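# Lay the towel flat, keep the basket in place

## Task

Get the towel lying flat on the table as a single layer, with its edges at least a finger's width in from the table edge, at least two finger widths away from the basket's rim, and more than a hand's width away from the column of either arm. The basket must end up upright with all of its base on the table, no more than three finger widths from its starting spot, and turned roughly as it was. Finish by releasing everything and moving the grippers away. Anything that stays in place only because the robot is holding it does not count.

## Robot and tools

Robot. There are two arms, left_arm and right_arm, each carrying a parallel two-finger gripper and a wrist camera. Their names do not describe sides of any image. left_arm stands on the +y side with its base root at (+0.023, +0.298, 0) m, quat_wxyz (+0.996, 0, 0, -0.090). right_arm's base root is at (-0.023, -0.332, 0) m, quat_wxyz (+0.999, 0, 0, +0.048). Joint ranges in rad, base to gripper: waist -2.618 to 3.054, shoulder 0.000 to 3.142, elbow 0.000 to 3.142, wrist pitch -1.571 to 1.571, wrist yaw -1.571 to 1.571, wrist roll -2.094 to 2.094. An elbow never goes fully straight.

Frames. The scene frame has its origin on the table surface midway between the arms, +x pointing out across the table, +z up. Each gripper has its own frame: the fingers extend along its +z and close along its y. The reported end_effector_position is the point between the pads, roughly 1 cm short of the fingertips. Printed hand positions can be off, more so at long reach.

execute_actions(actions). actions is a list of up to 15 actions; each action is a list of up to 15 rows, each row lasting one control step (1/30 s). If an action has fewer than 15 rows, its final row repeats until 15 steps are done, so every action takes 0.5 s. Each row holds 14 numbers in [-1, 1] covering both arms even when one is idle: left_arm dx, dy, dz, rx, ry, rz, opening, followed by the same seven for right_arm. dx to rz are an offset, expressed in that gripper's own axes, from the gripper's measured pose at the start of the action (for the first action in a call, the last pose a result showed). Every row refers to that same start, not to the previous row. Scale: 1.0 is 0.6 m for dx, dy, dz and 180 degrees for the rotation; rx, ry, rz form a single rotation vector. opening is absolute, not an offset: +1 fully open (0.093 m), -1 closed. A row may carry 12 extra numbers from 0 to 1, stiffness multipliers for the joints (left_arm's six, then right_arm's six, in Joint positions order); they persist until replaced. An empty actions list only fetches the state and images.

Per step, the commanded pose is clipped to 70 mm and 16 degrees from the measured pose, and damped IK prefers position over orientation, so large offsets need several actions; after an action the arm stops at its last clipped pose. Joint friction can leave the gripper as far as about 31 mm from the command, and smaller requests may not move it. To keep an arm still, send the offset back to its desired pose in the first call of a reply, zeros afterwards, and always its wanted opening.

move(target, speed, blocking). target is one 14-number row laid out as above: per-arm offsets in gripper axes from the pose in the latest result that showed one, with absolute openings (openings are applied when the move begins). Each gripper follows a straight path; all paths finish together within 0.5 to 10 s, cut short at 10 s. speed is the path's top speed in m/s, 0.002 to 0.5 (default 0.25); rotation is capped at twice that in rad/s. Real speed can exceed it, especially near full reach. Paths ignore obstacles and the other arm. Faster contact and targets set deeper past a contact press harder. The result adds a move: line giving the ending (done, off_target, moving, held, fault), the limits that acted (paced = pose clipped, held = steps blocked, after which motion can jump fast), and each gripper's distance from its target. If only one arm is named, the other ended done. With blocking=false you get a result after 0.5 s while motion continues; until a result shows it ended, new rows and moves are refused, so use wait or stop.

wait(seconds), 0 to 10: lets the scene run with the last commands held; returns early if a running move ends. stop(): brakes a running move; it needs room, and the fingers keep moving. zoom_image(camera, region): enlarges [x0, y0, x1, y1] pixels (origin top-left, at most 504 by 504) of the latest image from cam_head_left, cam_head_right, cam_high, cam_left_wrist or cam_right_wrist, all 504x504. read_manual(section): licence texts only, section "licences". finished_scene(scene): ends the current scene, given its number, irreversibly; the goal must already hold and keep holding.

Results. The state line gives left_arm and right_arm poses (end_effector_position in m, end_effector_quat_wxyz). Hand target lines show the pose each arm is now driven toward. grip_measured is the finger motor position on the opening scale; pads touch near -0.94 and each mm of object width adds about 0.0208, with a fixed per-gripper bias up to 0.02. Once pads meet an object they stop but the motor keeps heading to your number, so pressure grows the further your number is below the width reading, up to about 50 to 62 N per pad (less on parts under 5 mm thick). Keep sending the closing number to stay gripped. Joint positions lists end with the opening in metres, floored at zero. Action results also list step positions, with HELD marking steps where an arm was held back. A pose unreachable line means the clearance check altered that arm's command; FAULT lines report arm stops. MOTOR HOT appears from 75 °C; at 90 °C the arm halts for 10 s; at 100 °C it goes limp and drops.

Avoid: collisions or pressing between the arms, knocking or placing anything off the table, dropping or yanking the towel, slamming into the table, and tipping or shoving the basket. Held items may occasionally be tugged briefly. Release and lift clear before ending.

Each tool is called after "Request:" as name([rows], argument=value, ...), one row to a line, values as JSON.

## Session

Request:
execute_actions(actions=[])

Scene clock: 0.00 s.
left_arm: end_effector_position=(+0.2987, +0.2959, +0.3550) grip_measured=+0.984 end_effector_quat_wxyz=(+0.374, -0.443, +0.594, -0.558) | right_arm: end_effector_position=(+0.4389, -0.4829, +0.2348) grip_measured=+0.995 end_effector_quat_wxyz=(+0.649, +0.644, +0.401, +0.053)
Joint positions: left_arm=[ 0.611  0.721  0.861 -0.275  0.765 -1.527  0.092] | right_arm=[-0.143  1.718  1.084  0.398  0.871  1.279  0.093]
Joint velocities: left_arm=[-0.002  0.017 -0.012 -0.007 -0.022 -0.037  0.   ] | right_arm=[ 0.002 -0.007 -0.012 -0.022  0.066 -0.007  0.   ]
Motor temperatures (°C, as the motors report them): left_arm=[21 23 23 20 20 21] | right_arm=[23 23 22 20 22 23]
Hand target (left_arm): +0.299, +0.296, +0.355; +0.374, -0.443, +0.594, -0.558
Hand target (right_arm): +0.439, -0.483, +0.235; +0.649, +0.644, +0.401, +0.053
Joint stiffness scale: left_arm=[1. 1. 1. 1. 1. 1.] | right_arm=[1. 1. 1. 1. 1. 1.]

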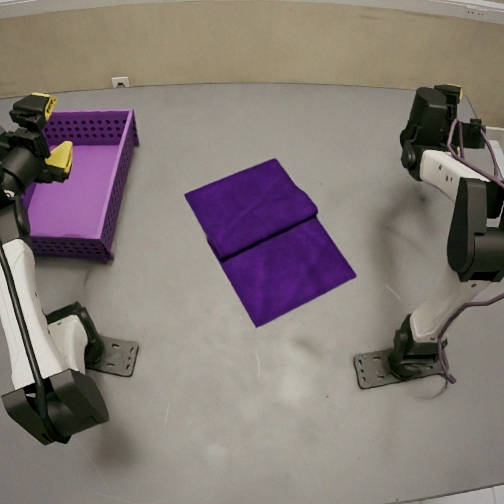

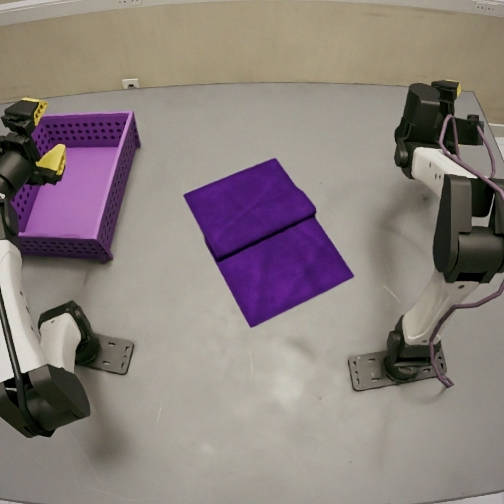

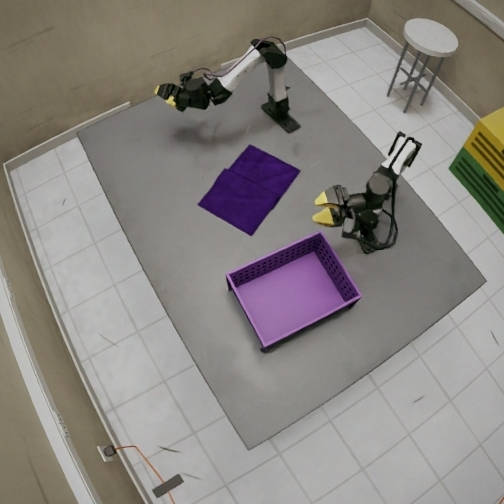

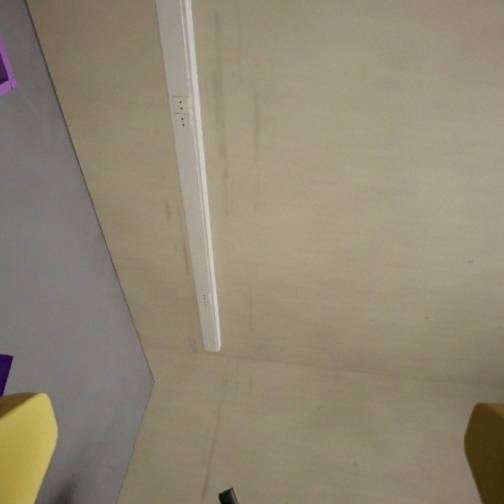

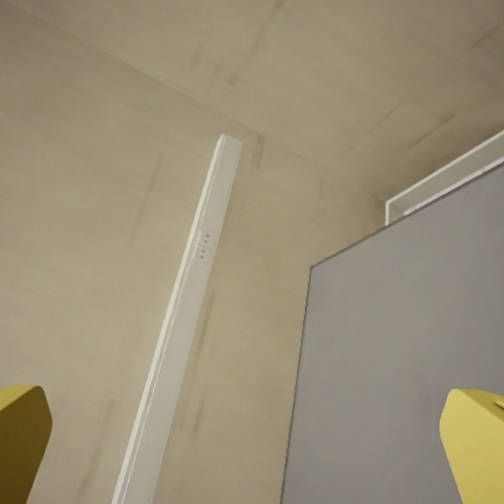

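Request:
zoom_image(camera="cam_head_left", region=[170,140,370,340])

Request:
zoom_image(camera="cam_high", region=[185,130,315,250])

Region (170, 140, 370, 340) of cam_head_left's 504x504 image, scaled by 2.520, with more detail than that image has.

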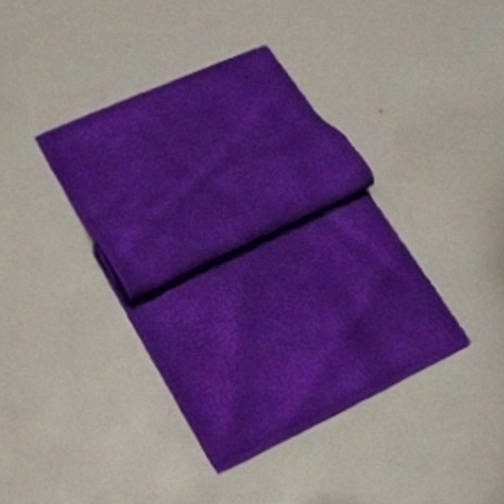

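Region (185, 130, 315, 250) of cam_high's 504x504 image, scaled by 3.877, with more detail than that image has; it fills the top 465 rows of this view, and the rest is white.

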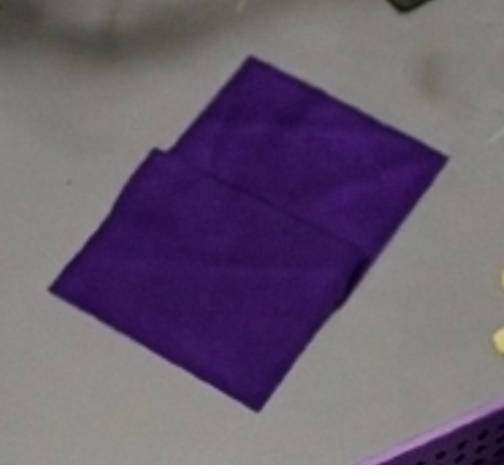

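Request:
move(target=[0.315,0.402,0.425,-0.285,0.127,0.422,1,0.144,-0.301,-0.697,-0.087,0.561,-0.627,1], speed=0.4)

Scene clock: 7.07 s.
left_arm: end_effector_position=(+0.4480, +0.0331, +0.0965) grip_measured=+0.984 end_effector_quat_wxyz=(+0.305, -0.006, +0.952, +0.002) | right_arm: end_effector_position=(+0.1691, -0.1422, +0.0974) grip_measured=+0.995 end_effector_quat_wxyz=(+0.006, -0.224, +0.975, -0.017)
Joint positions: left_arm=[-0.502  2.038  1.596 -0.628 -0.381 -0.595  0.092] | right_arm=[ 0.704  1.582  1.192 -1.189  0.034  0.349  0.093]
Joint velocities: left_arm=[-0.007 -0.012 -0.022 -0.081  0.007  0.037  0.001] | right_arm=[ 0.007 -0.007 -0.007 -0.037  0.007 -0.022 -0.001]
Motor temperatures (°C, as the motors report them): left_arm=[21 24 25 22 20 21] | right_arm=[23 25 24 23 22 23]
Hand target (left_arm): +0.449, +0.030, +0.098; +0.308, +0.001, +0.951, +0.008
Hand target (right_arm): +0.167, -0.140, +0.098; -0.002, -0.231, +0.973, -0.018
Off the commanded pose (left_arm): 0.005 m, 1 deg.
Off the commanded pose (right_arm): 0.013 m, 2 deg.
Joint stiffness scale: left_arm=[1. 1. 1. 1. 1. 1.] | right_arm=[1. 1. 1. 1. 1. 1.]
move: off_target (right_arm)

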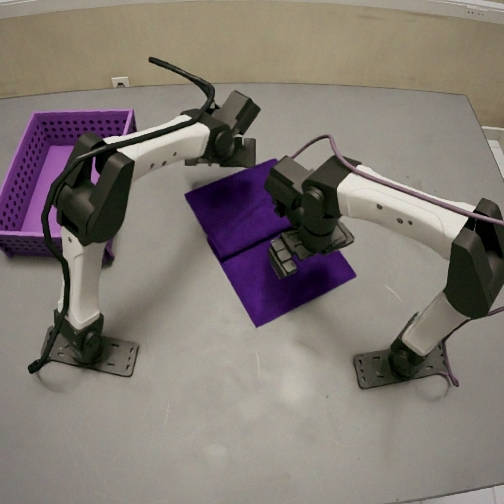

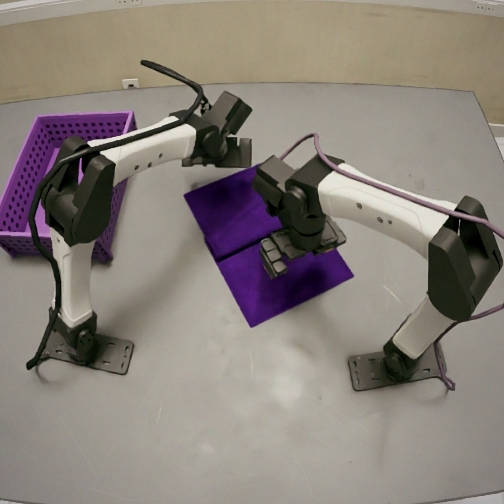

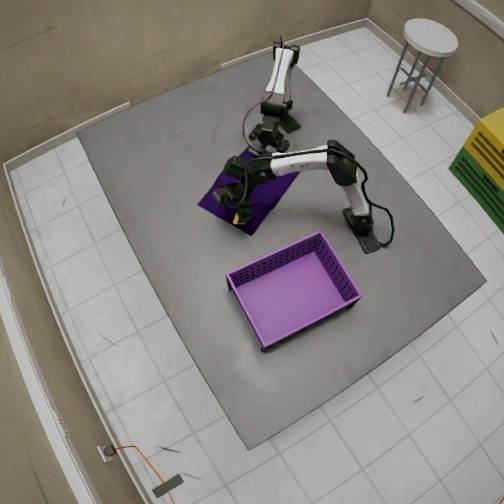

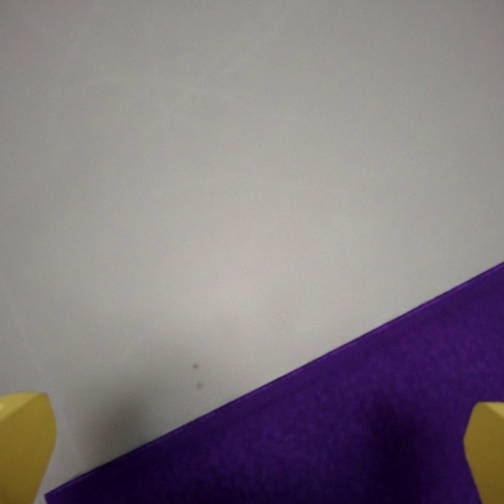

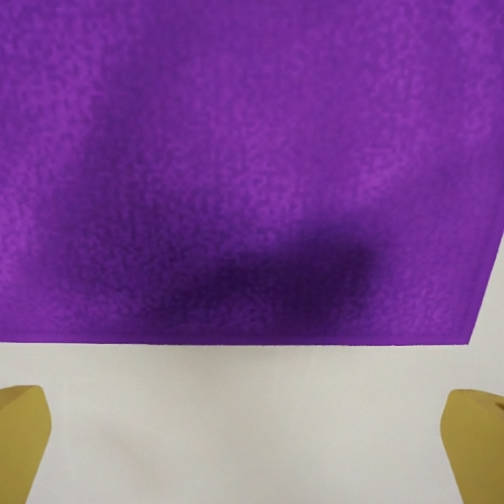

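Request:
move(target=[0.098,-0.055,0.108,-0.08,0,-0.113,1,0.02,0.02,0.145,0,0,0,1], speed=0.1)

Scene clock: 10.27 s.
left_arm: end_effector_position=(+0.4426, +0.0036, +0.0201) grip_measured=+0.984 end_effector_quat_wxyz=(+0.309, -0.210, +0.926, +0.061) | right_arm: end_effector_position=(+0.1604, -0.1346, +0.0192) grip_measured=+0.995 end_effector_quat_wxyz=(+0.016, -0.224, +0.974, -0.009)
Joint positions: left_arm=[-0.616  2.364  1.836 -0.788 -0.594 -1.165  0.092] | right_arm=[ 0.745  1.652  0.938 -0.842  0.033  0.389  0.093]
Joint velocities: left_arm=[ 0.002  0.002 -0.012  0.051  0.007 -0.081 -0.   ] | right_arm=[-0.002 -0.022 -0.032  0.007 -0.022 -0.081  0.   ]
Motor temperatures (°C, as the motors report them): left_arm=[21 25 25 22 20 21] | right_arm=[23 25 25 22 22 23]
Hand target (left_arm): +0.437, -0.000, +0.010; +0.300, -0.209, +0.928, +0.067
Hand target (right_arm): +0.155, -0.138, +0.011; +0.006, -0.224, +0.975, -0.017
Off the commanded pose (left_arm): 0.012 m, 2 deg.
Off the commanded pose (right_arm): 0.012 m, 1 deg.
Joint stiffness scale: left_arm=[1. 1. 1. 1. 1. 1.] | right_arm=[1. 1. 1. 1. 1. 1.]
move: off_target (left_arm, right_arm)

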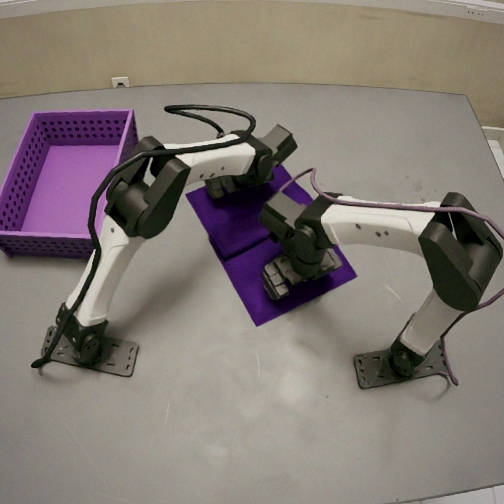

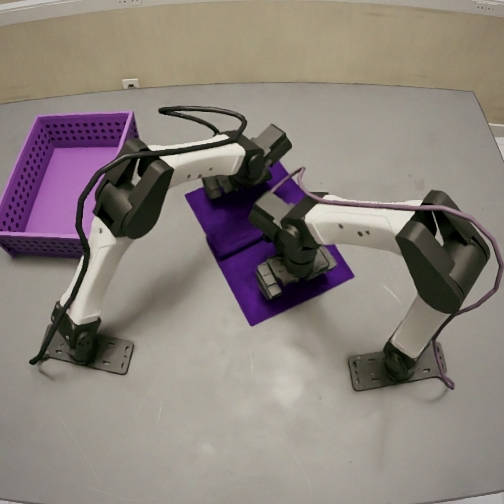

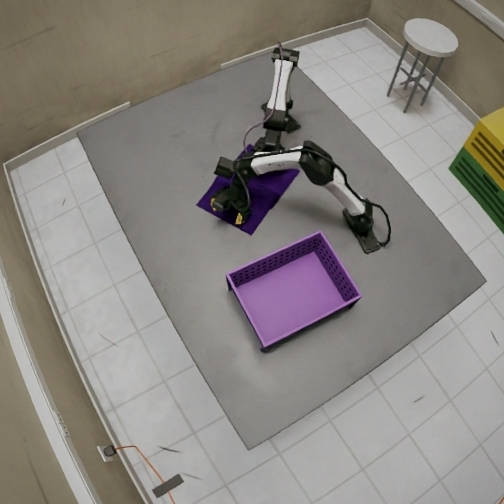

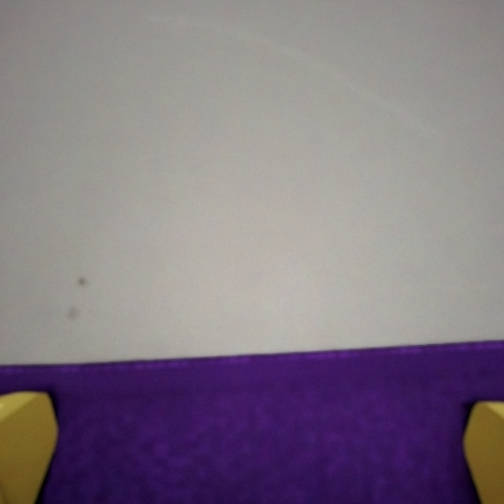

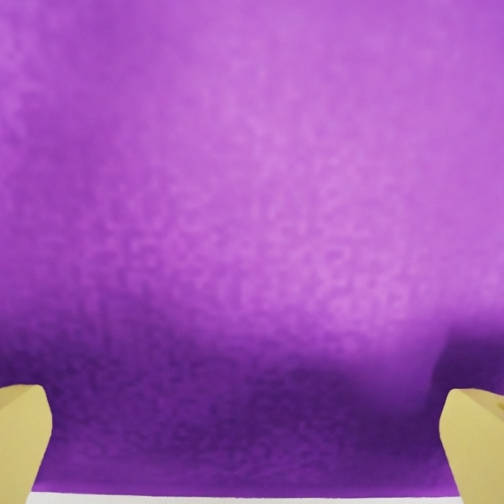

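Request:
execute_actions([
  [[0.004,0,0.022,0,0,0,1,0,0,0.02,0,0,0,1],[0,0,0.025,0,0,0,1,0,0,0.02,0,0,0,1],[-0.004,0,0.028,0,0,0,1,0,0,0.02,0,0,0,1],[-0.012,0,0.034,0,0,0,1,0,0,0.02,0,0,0,1],[-0.02,0,0.04,0,0,0,1,0,0,0.02,0,0,0,1]],
  [[-0.02,0,0.04,0,0,0,1,0,0,0.02,0,0,0,1]],
  [[-0.02,0,0.04,0,0,0,1,0,0,0.02,0,0,0,1]],
])

Scene clock: 12.40 s.
left_arm: end_effector_position=(+0.4961, +0.0343, +0.0205) grip_measured=+0.984 end_effector_quat_wxyz=(+0.328, -0.214, +0.918, +0.063) | right_arm: end_effector_position=(+0.1769, -0.1162, +0.0145) grip_measured=+0.995 end_effector_quat_wxyz=(+0.052, -0.223, +0.973, +0.016)
Joint positions: left_arm=[-0.503  2.412  1.896 -0.703 -0.596 -1.032  0.092] | right_arm=[ 0.745  1.676  0.938 -0.73   0.033  0.389  0.093]
Joint velocities: left_arm=[-0.002 -0.012  0.012 -0.022  0.066  0.051 -0.   ] | right_arm=[ 0.002  0.002  0.002 -0.051  0.007  0.007 -0.001]
Motor temperatures (°C, as the motors report them): left_arm=[21 25 25 22 20 21] | right_arm=[23 25 25 22 22 23]
Hand target (left_arm): +0.499, +0.034, +0.009; +0.321, -0.213, +0.921, +0.062
Hand target (right_arm): +0.172, -0.122, +0.005; +0.040, -0.223, +0.974, +0.008
Off the commanded pose (left_arm): 0.012 m, 1 deg.
Off the commanded pose (right_arm): 0.012 m, 2 deg.
Joint stiffness scale: left_arm=[1. 1. 1. 1. 1. 1.] | right_arm=[1. 1. 1. 1. 1. 1.]
Step readings (end_effector_position; steps 1 to 15: 1st action; 16 to 30: 2nd action; 31 to 45: 3rd action):
0: left_arm (+0.4428, +0.0037, +0.0201) | right_arm (+0.1606, -0.1344, +0.0192)
1: left_arm (+0.4432, +0.0033, +0.0203) | right_arm (+0.1611, -0.1338, +0.0193)
2: left_arm (+0.4439, +0.0029, +0.0205) | right_arm (+0.1620, -0.1329, +0.0190)
4: left_arm (+0.4462, +0.0039, +0.0205) | right_arm (+0.1636, -0.1310, +0.0184)
8: left_arm (+0.4552, +0.0099, +0.0203) | right_arm (+0.1652, -0.1293, +0.0179)
15: left_arm (+0.4601, +0.0136, +0.0198) | right_arm (+0.1660, -0.1283, +0.0180)
16: left_arm (+0.4615, +0.0141, +0.0200) | right_arm (+0.1666, -0.1277, +0.0179)
17: left_arm (+0.4639, +0.0146, +0.0200) | right_arm (+0.1674, -0.1267, +0.0176)
19: left_arm (+0.4698, +0.0180, +0.0199) | right_arm (+0.1691, -0.1249, +0.0168)
23: left_arm (+0.4772, +0.0236, +0.0203) | right_arm (+0.1706, -0.1232, +0.0163)
30: left_arm (+0.4778, +0.0239, +0.0202) | right_arm (+0.1715, -0.1222, +0.0164)
31: left_arm (+0.4793, +0.0244, +0.0203) | right_arm (+0.1720, -0.1216, +0.0163)
32: left_arm (+0.4819, +0.0248, +0.0202) | right_arm (+0.1729, -0.1206, +0.0158)
34: left_arm (+0.4881, +0.0280, +0.0204) | right_arm (+0.1745, -0.1188, +0.0149)
38: left_arm (+0.4954, +0.0340, +0.0206) | right_arm (+0.1760, -0.1172, +0.0144)
45: end_effector_position above

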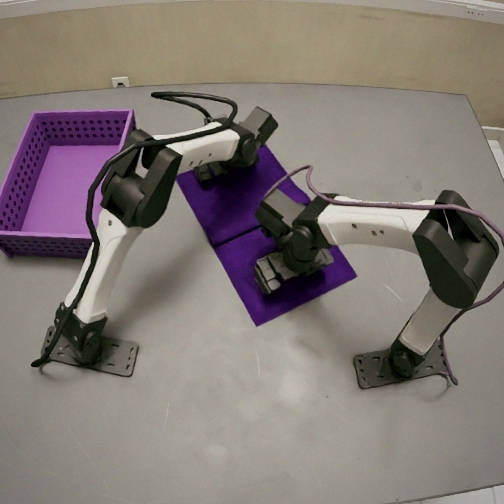

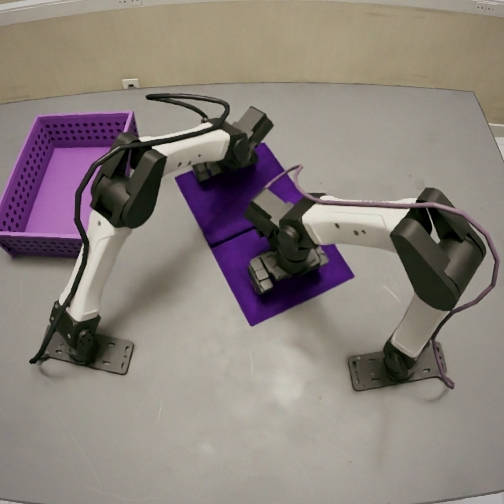

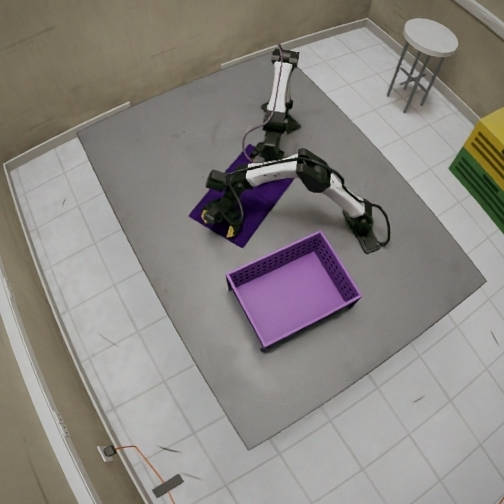

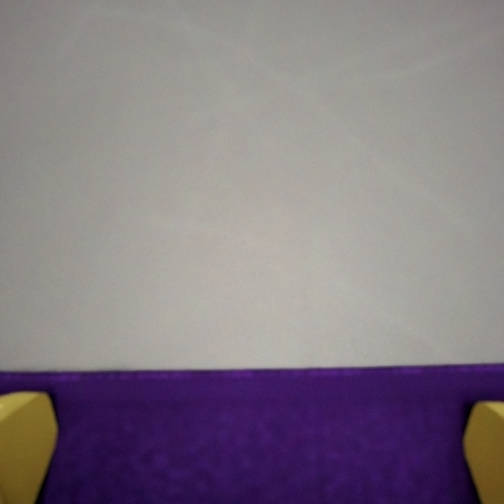

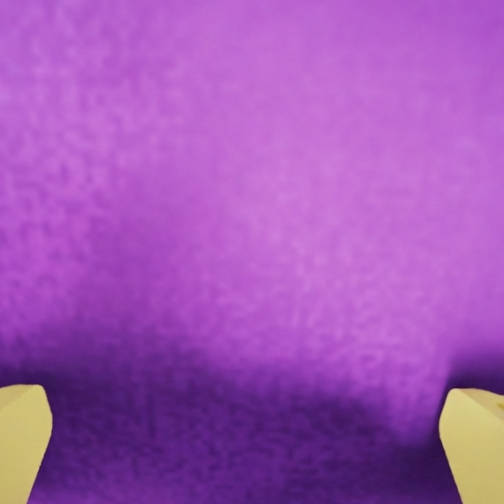

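Dragging works; the right arm isn't even touching yet.

Request:
execute_actions([
  [[-0.017,0,0.043,0,0,0,1,0,0,0.02,0,0,0,1]],
  [[-0.017,0,0.043,0,0,0,1,0,0,0.01,0,0,0,1]],
  [[-0.017,0,0.043,0,0,0,1,0,0,0.01,0,0,0,1]],
  [[-0.017,0,0.043,0,0,0,1,0,0,0,0,0,0,1]],
])

Request:
zoom_image(camera="cam_head_left", region=[130,100,370,340])

Scene clock: 15.17 s.
left_arm: end_effector_position=(+0.5739, +0.0709, +0.0227) grip_measured=+0.984 end_effector_quat_wxyz=(+0.364, -0.221, +0.903, +0.061) | right_arm: end_effector_position=(+0.1822, -0.1103, +0.0128) grip_measured=+0.995 end_effector_quat_wxyz=(+0.063, -0.223, +0.973, +0.024)
Joint positions: left_arm=[-0.369  2.549  2.106 -0.63  -0.595 -0.874  0.092] | right_arm=[ 0.745  1.686  0.938 -0.693  0.033  0.389  0.093]
Joint velocities: left_arm=[-0.002  0.007  0.002 -0.125  0.007  0.11  -0.   ] | right_arm=[-0.007  0.012  0.007 -0.022 -0.022 -0.022 -0.001]
Motor temperatures (°C, as the motors report them): left_arm=[21 27 26 22 20 21] | right_arm=[23 26 25 22 22 23]
Hand target (left_arm): +0.575, +0.072, +0.010; +0.354, -0.218, +0.907, +0.061
Hand target (right_arm): +0.182, -0.110, +0.013; +0.063, -0.223, +0.973, +0.024
Off the commanded pose (left_arm): 0.013 m, 1 deg.
Off the commanded pose (right_arm): 0.000 m, 0 deg.
Joint stiffness scale: left_arm=[1. 1. 1. 1. 1. 1.] | right_arm=[1. 1. 1. 1. 1. 1.]
Step readings (end_effector_position; steps 1 to 15: 1st action; 16 to 30: 2nd action; 31 to 45: 3rd action; 46 to 60: 4th action):
0: left_arm (+0.4961, +0.0343, +0.0205) | right_arm (+0.1771, -0.1160, +0.0146)
1: left_arm (+0.4973, +0.0346, +0.0203) | right_arm (+0.1775, -0.1155, +0.0143)
2: left_arm (+0.5002, +0.0346, +0.0203) | right_arm (+0.1785, -0.1144, +0.0139)
4: left_arm (+0.5062, +0.0374, +0.0203) | right_arm (+0.1798, -0.1129, +0.0128)
8: left_arm (+0.5136, +0.0430, +0.0208) | right_arm (+0.1805, -0.1121, +0.0125)
15: left_arm (+0.5144, +0.0434, +0.0208) | right_arm (+0.1808, -0.1118, +0.0126)
16: left_arm (+0.5159, +0.0436, +0.0208) | right_arm (+0.1808, -0.1118, +0.0126)
17: left_arm (+0.5191, +0.0435, +0.0209) | right_arm (+0.1810, -0.1116, +0.0126)
19: left_arm (+0.5255, +0.0461, +0.0211) | right_arm (+0.1812, -0.1114, +0.0126)
23: left_arm (+0.5329, +0.0523, +0.0214) | right_arm (+0.1814, -0.1111, +0.0127)
30: left_arm (+0.5336, +0.0526, +0.0213) | right_arm (+0.1814, -0.1111, +0.0127)
31: left_arm (+0.5352, +0.0527, +0.0215) | right_arm (+0.1815, -0.1110, +0.0127)
32: left_arm (+0.5388, +0.0526, +0.0216) | right_arm (+0.1816, -0.1109, +0.0127)
34: left_arm (+0.5456, +0.0552, +0.0217) | right_arm (+0.1819, -0.1106, +0.0128)
38: left_arm (+0.5527, +0.0614, +0.0222) | right_arm (+0.1821, -0.1103, +0.0128)
45: left_arm (+0.5534, +0.0618, +0.0220) | right_arm (+0.1822, -0.1103, +0.0128)
46: left_arm (+0.5551, +0.0619, +0.0222) | right_arm (+0.1822, -0.1103, +0.0128)
47: left_arm (+0.5591, +0.0616, +0.0225) | right_arm (+0.1822, -0.1103, +0.0128)
49: left_arm (+0.5660, +0.0640, +0.0222) | right_arm (+0.1822, -0.1103, +0.0128)
53: left_arm (+0.5730, +0.0704, +0.0229) | right_arm (+0.1822, -0.1103, +0.0128)
60: end_effector_position above

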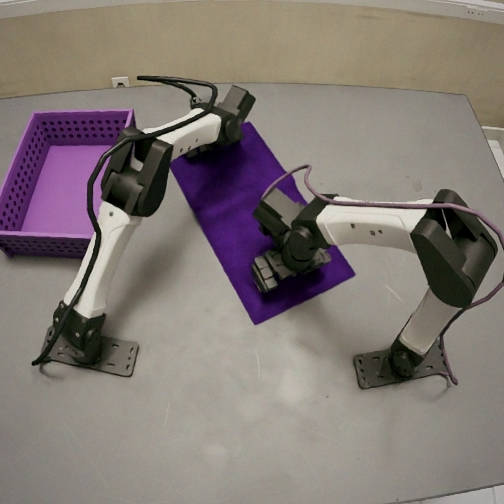

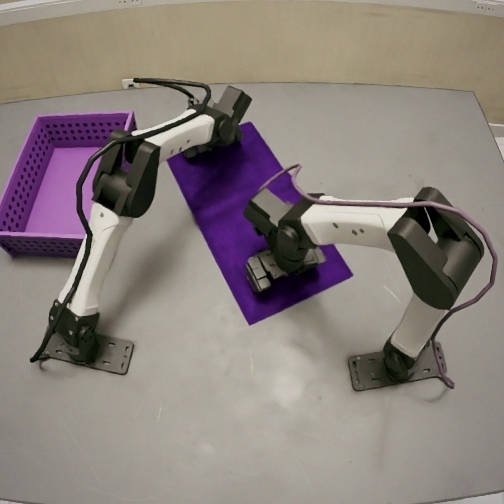

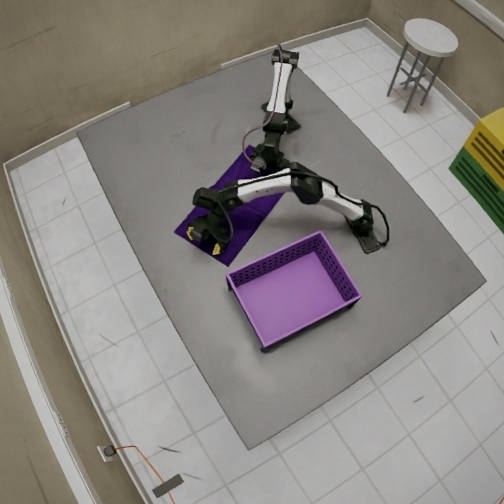

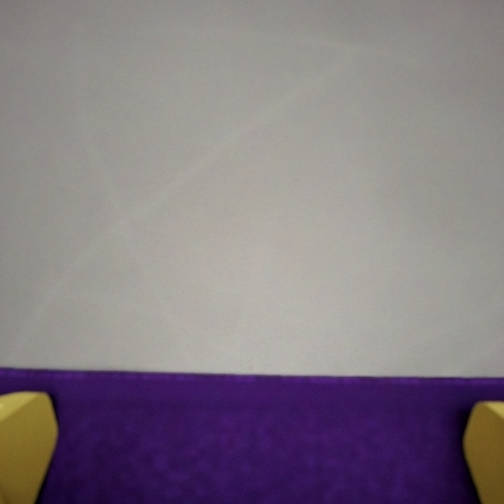

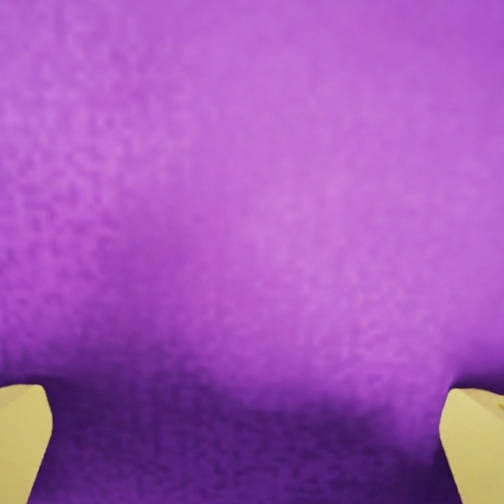

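Region (130, 100, 370, 340) of cam_head_left's 504x504 image, scaled by 2.100, with more detail than that image has.

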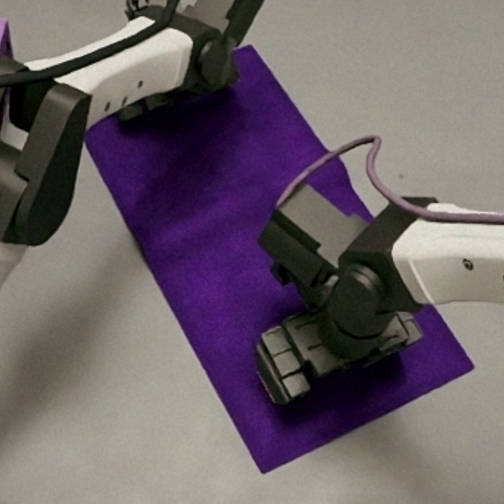

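Request:
execute_actions([
  [[-0.008,0,0.038,-0.02,0,-0.021,1,0,0,0.012,0,0,0,1]],
  [[-0.03,0,-0.032,0,0,0,1,0,0,-0.04,0,0,0,1]],
])

Request:
move(target=[-0.12,0,-0.2,0,0,0,1,0,-0.1,-0.15,0,0,0,1])

Request:
move(target=[0.0,0.5,-0.3,0,0,0,1,0.1,-0.35,-0.05,0,0,0,1], speed=0.35)

Request:
zoom_image(camera="cam_head_left", region=[110,80,370,340])

Scene clock: 16.83 s.
left_arm: end_effector_position=(+0.5903, +0.0707, +0.0386) grip_measured=+0.984 end_effector_quat_wxyz=(+0.370, -0.252, +0.892, +0.067) | right_arm: end_effector_position=(+0.1820, -0.1105, +0.0331) grip_measured=+0.995 end_effector_quat_wxyz=(+0.070, -0.222, +0.972, +0.029)
Joint positions: left_arm=[-0.362  2.651  2.359 -0.794 -0.626 -0.935  0.092] | right_arm=[ 0.745  1.634  0.968 -0.758  0.033  0.389  0.093]
Joint velocities: left_arm=[ 0.012 -0.017 -0.022 -0.022 -0.007  0.037  0.   ] | right_arm=[ 0.007 -0.012 -0.017 -0.037 -0.007 -0.037  0.   ]
Motor temperatures (°C, as the motors report them): left_arm=[21 28 26 22 20 21] | right_arm=[23 26 25 22 22 23]
Hand target (left_arm): +0.592, +0.070, +0.051; +0.375, -0.254, +0.889, +0.062
Hand target (right_arm): +0.181, -0.110, +0.037; +0.068, -0.222, +0.972, +0.028
Off the commanded pose (left_arm): 0.012 m, 1 deg.
Off the commanded pose (right_arm): 0.004 m, 0 deg.
Joint stiffness scale: left_arm=[1. 1. 1. 1. 1. 1.] | right_arm=[1. 1. 1. 1. 1. 1.]
Step readings (end_effector_position; steps 1 to 15: 1st action; 16 to 30: 2nd action):
0: left_arm (+0.5739, +0.0709, +0.0227) | right_arm (+0.1822, -0.1103, +0.0128)
1: left_arm (+0.5756, +0.0709, +0.0231) | right_arm (+0.1824, -0.1101, +0.0129)
2: left_arm (+0.5813, +0.0686, +0.0241) | right_arm (+0.1826, -0.1098, +0.0129)
4: left_arm (+0.5900, +0.0669, +0.0242) | right_arm (+0.1833, -0.1090, +0.0130)
8: left_arm (+0.5942, +0.0681, +0.0249) | right_arm (+0.1842, -0.1080, +0.0132)
15: left_arm (+0.5936, +0.0687, +0.0247) | right_arm (+0.1843, -0.1079, +0.0132)
16: left_arm (+0.5934, +0.0688, +0.0263) | right_arm (+0.1836, -0.1087, +0.0149)
17: left_arm (+0.5925, +0.0693, +0.0272) | right_arm (+0.1826, -0.1098, +0.0181)
19: left_arm (+0.5917, +0.0698, +0.0309) | right_arm (+0.1826, -0.1098, +0.0261)
23: left_arm (+0.5915, +0.0699, +0.0379) | right_arm (+0.1845, -0.1077, +0.0337)
30: end_effector_position above

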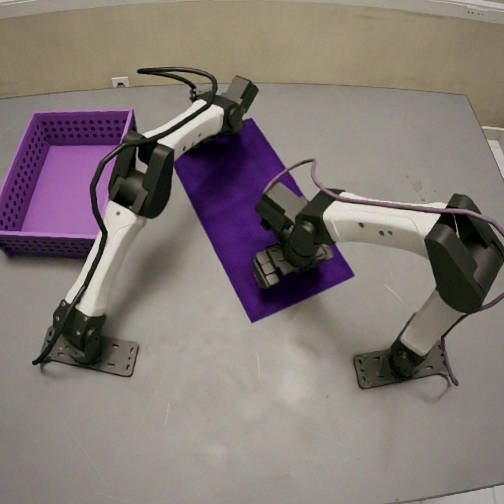

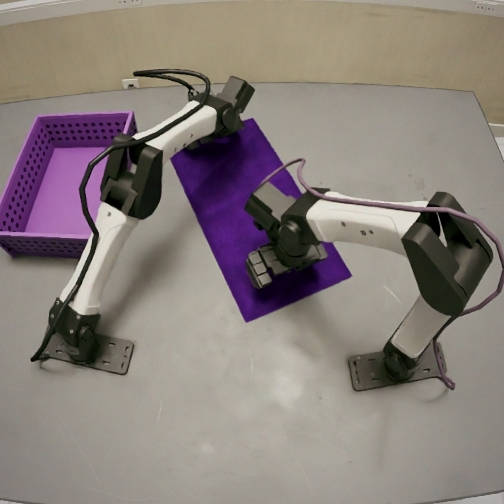

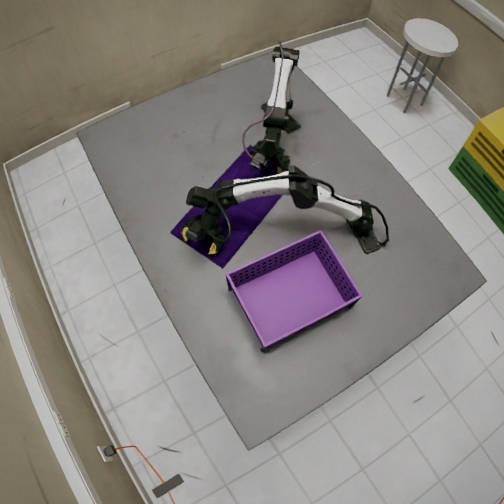

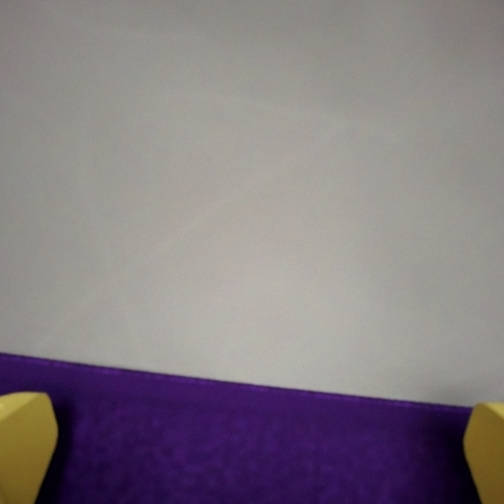

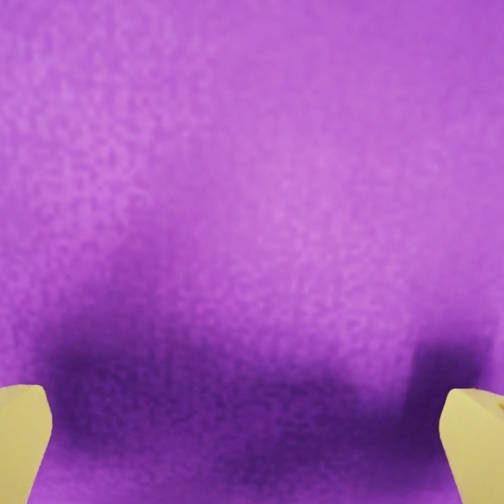

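Scene clock: 18.27 s.
left_arm: end_effector_position=(+0.5597, +0.0668, +0.1730) grip_measured=+0.984 end_effector_quat_wxyz=(+0.379, -0.245, +0.891, +0.056) | right_arm: end_effector_position=(+0.1969, -0.1718, +0.1148) grip_measured=+0.995 end_effector_quat_wxyz=(+0.068, -0.220, +0.973, +0.029)
Joint positions: left_arm=[-0.397  2.627  2.854 -1.298 -0.634 -0.947  0.092] | right_arm=[ 0.533  1.438  1.116 -1.1    0.001  0.183  0.093]
Joint velocities: left_arm=[-0.002 -0.007 -0.007 -0.095  0.007  0.007 -0.   ] | right_arm=[ 0.007 -0.002 -0.002  0.037  0.022  0.037 -0.001]
Motor temperatures (°C, as the motors report them): left_arm=[21 28 26 22 20 21] | right_arm=[23 26 25 22 22 23]
Hand target (left_arm): +0.558, +0.064, +0.174; +0.382, -0.247, +0.889, +0.056
Hand target (right_arm): +0.197, -0.173, +0.119; +0.067, -0.222, +0.972, +0.031
Off the commanded pose (left_arm): 0.005 m, 2 deg.
Off the commanded pose (right_arm): 0.006 m, 0 deg.
Joint stiffness scale: left_arm=[1. 1. 1. 1. 1. 1.] | right_arm=[1. 1. 1. 1. 1. 1.]
elbow stopped short (left arm): the move would have taken joint 3 (elbow) straighter than the controller allows; a more bent joint 3 avoids this.
move: done

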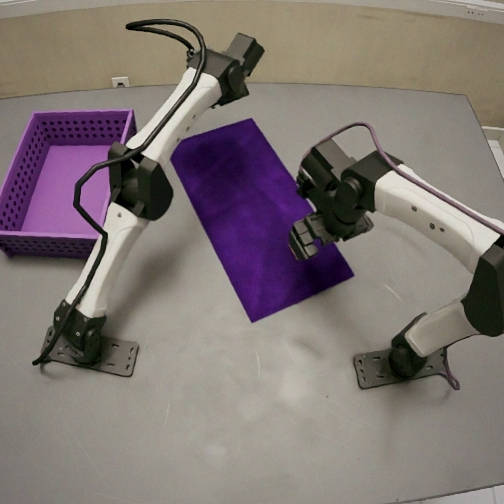

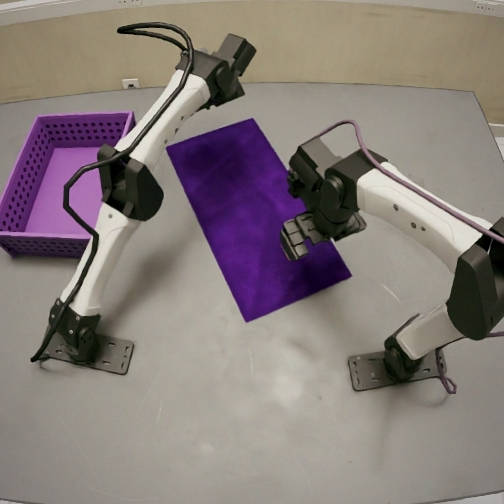

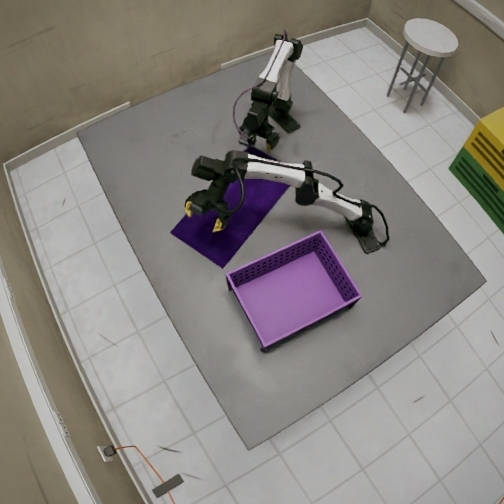

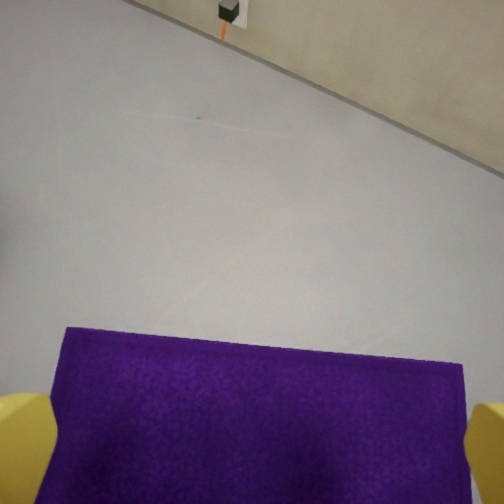

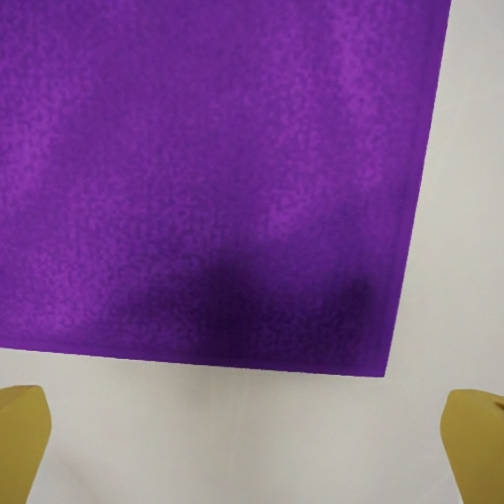

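Scene clock: 19.97 s.
left_arm: end_effector_position=(+0.3053, +0.2790, +0.2833) grip_measured=+0.984 end_effector_quat_wxyz=(+0.388, -0.249, +0.886, +0.049) | right_arm: end_effector_position=(+0.2316, -0.3828, +0.1259) grip_measured=+0.995 end_effector_quat_wxyz=(+0.070, -0.217, +0.973, +0.035)
Joint positions: left_arm=[-0.188  1.139  1.333 -1.123 -0.524 -0.738  0.092] | right_arm=[-0.376  1.439  1.163 -1.204 -0.128 -0.714  0.093]
Joint velocities: left_arm=[-0.007  0.017 -0.002  0.007  0.022  0.037  0.001] | right_arm=[ 0.017 -0.007  0.012  0.037  0.007 -0.007 -0.   ]
Motor temperatures (°C, as the motors report them): left_arm=[21 29 26 22 20 21] | right_arm=[23 26 26 22 23 23]
Hand target (left_arm): +0.303, +0.282, +0.276; +0.377, -0.245, +0.891, +0.057
Hand target (right_arm): +0.232, -0.383, +0.126; +0.064, -0.220, +0.973, +0.041
Off the commanded pose (left_arm): 0.010 m, 2 deg.
Off the commanded pose (right_arm): 0.008 m, 1 deg.
Joint stiffness scale: left_arm=[1. 1. 1. 1. 1. 1.] | right_arm=[1. 1. 1. 1. 1. 1.]
move: done

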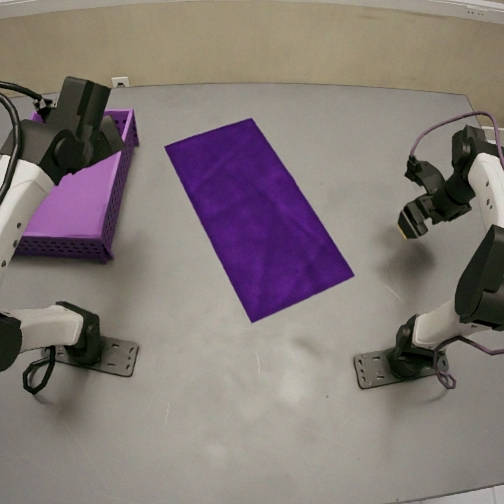

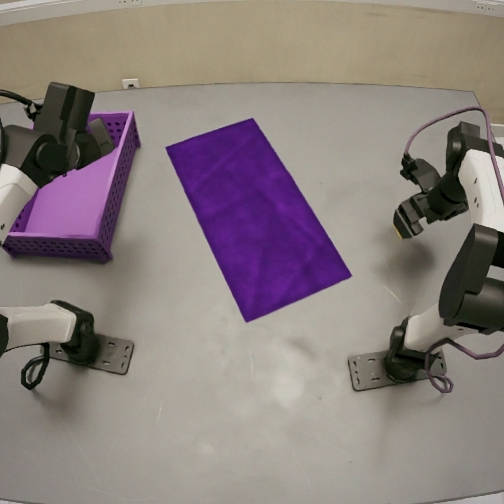

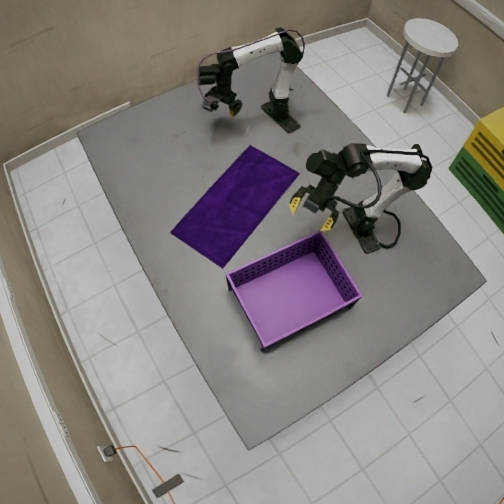

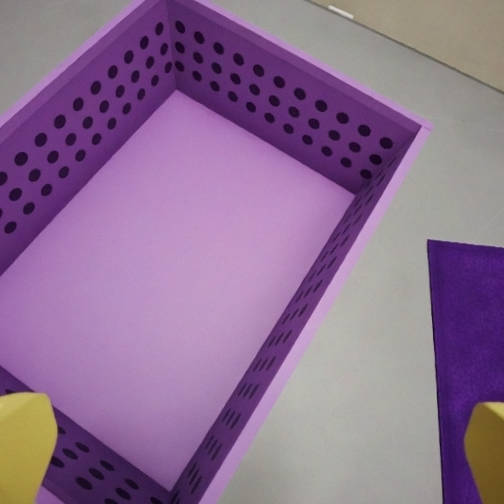

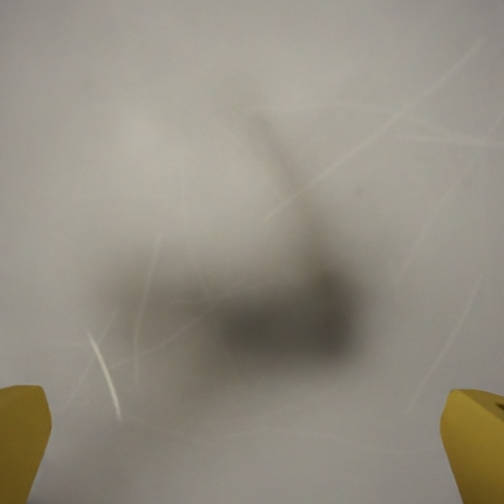

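Region (110, 80, 370, 340) of cam_head_left's 504x504 image, scaled by 1.938, with more detail than that image has.

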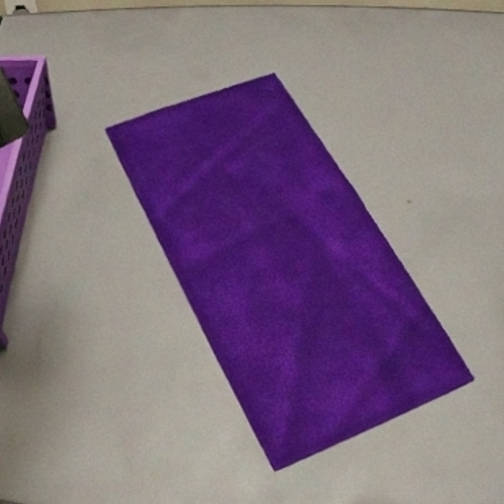

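The towel is flat and about 6 cm from the rim.

Request:
finished_scene(scene=1)

The scene is finished: the task was done.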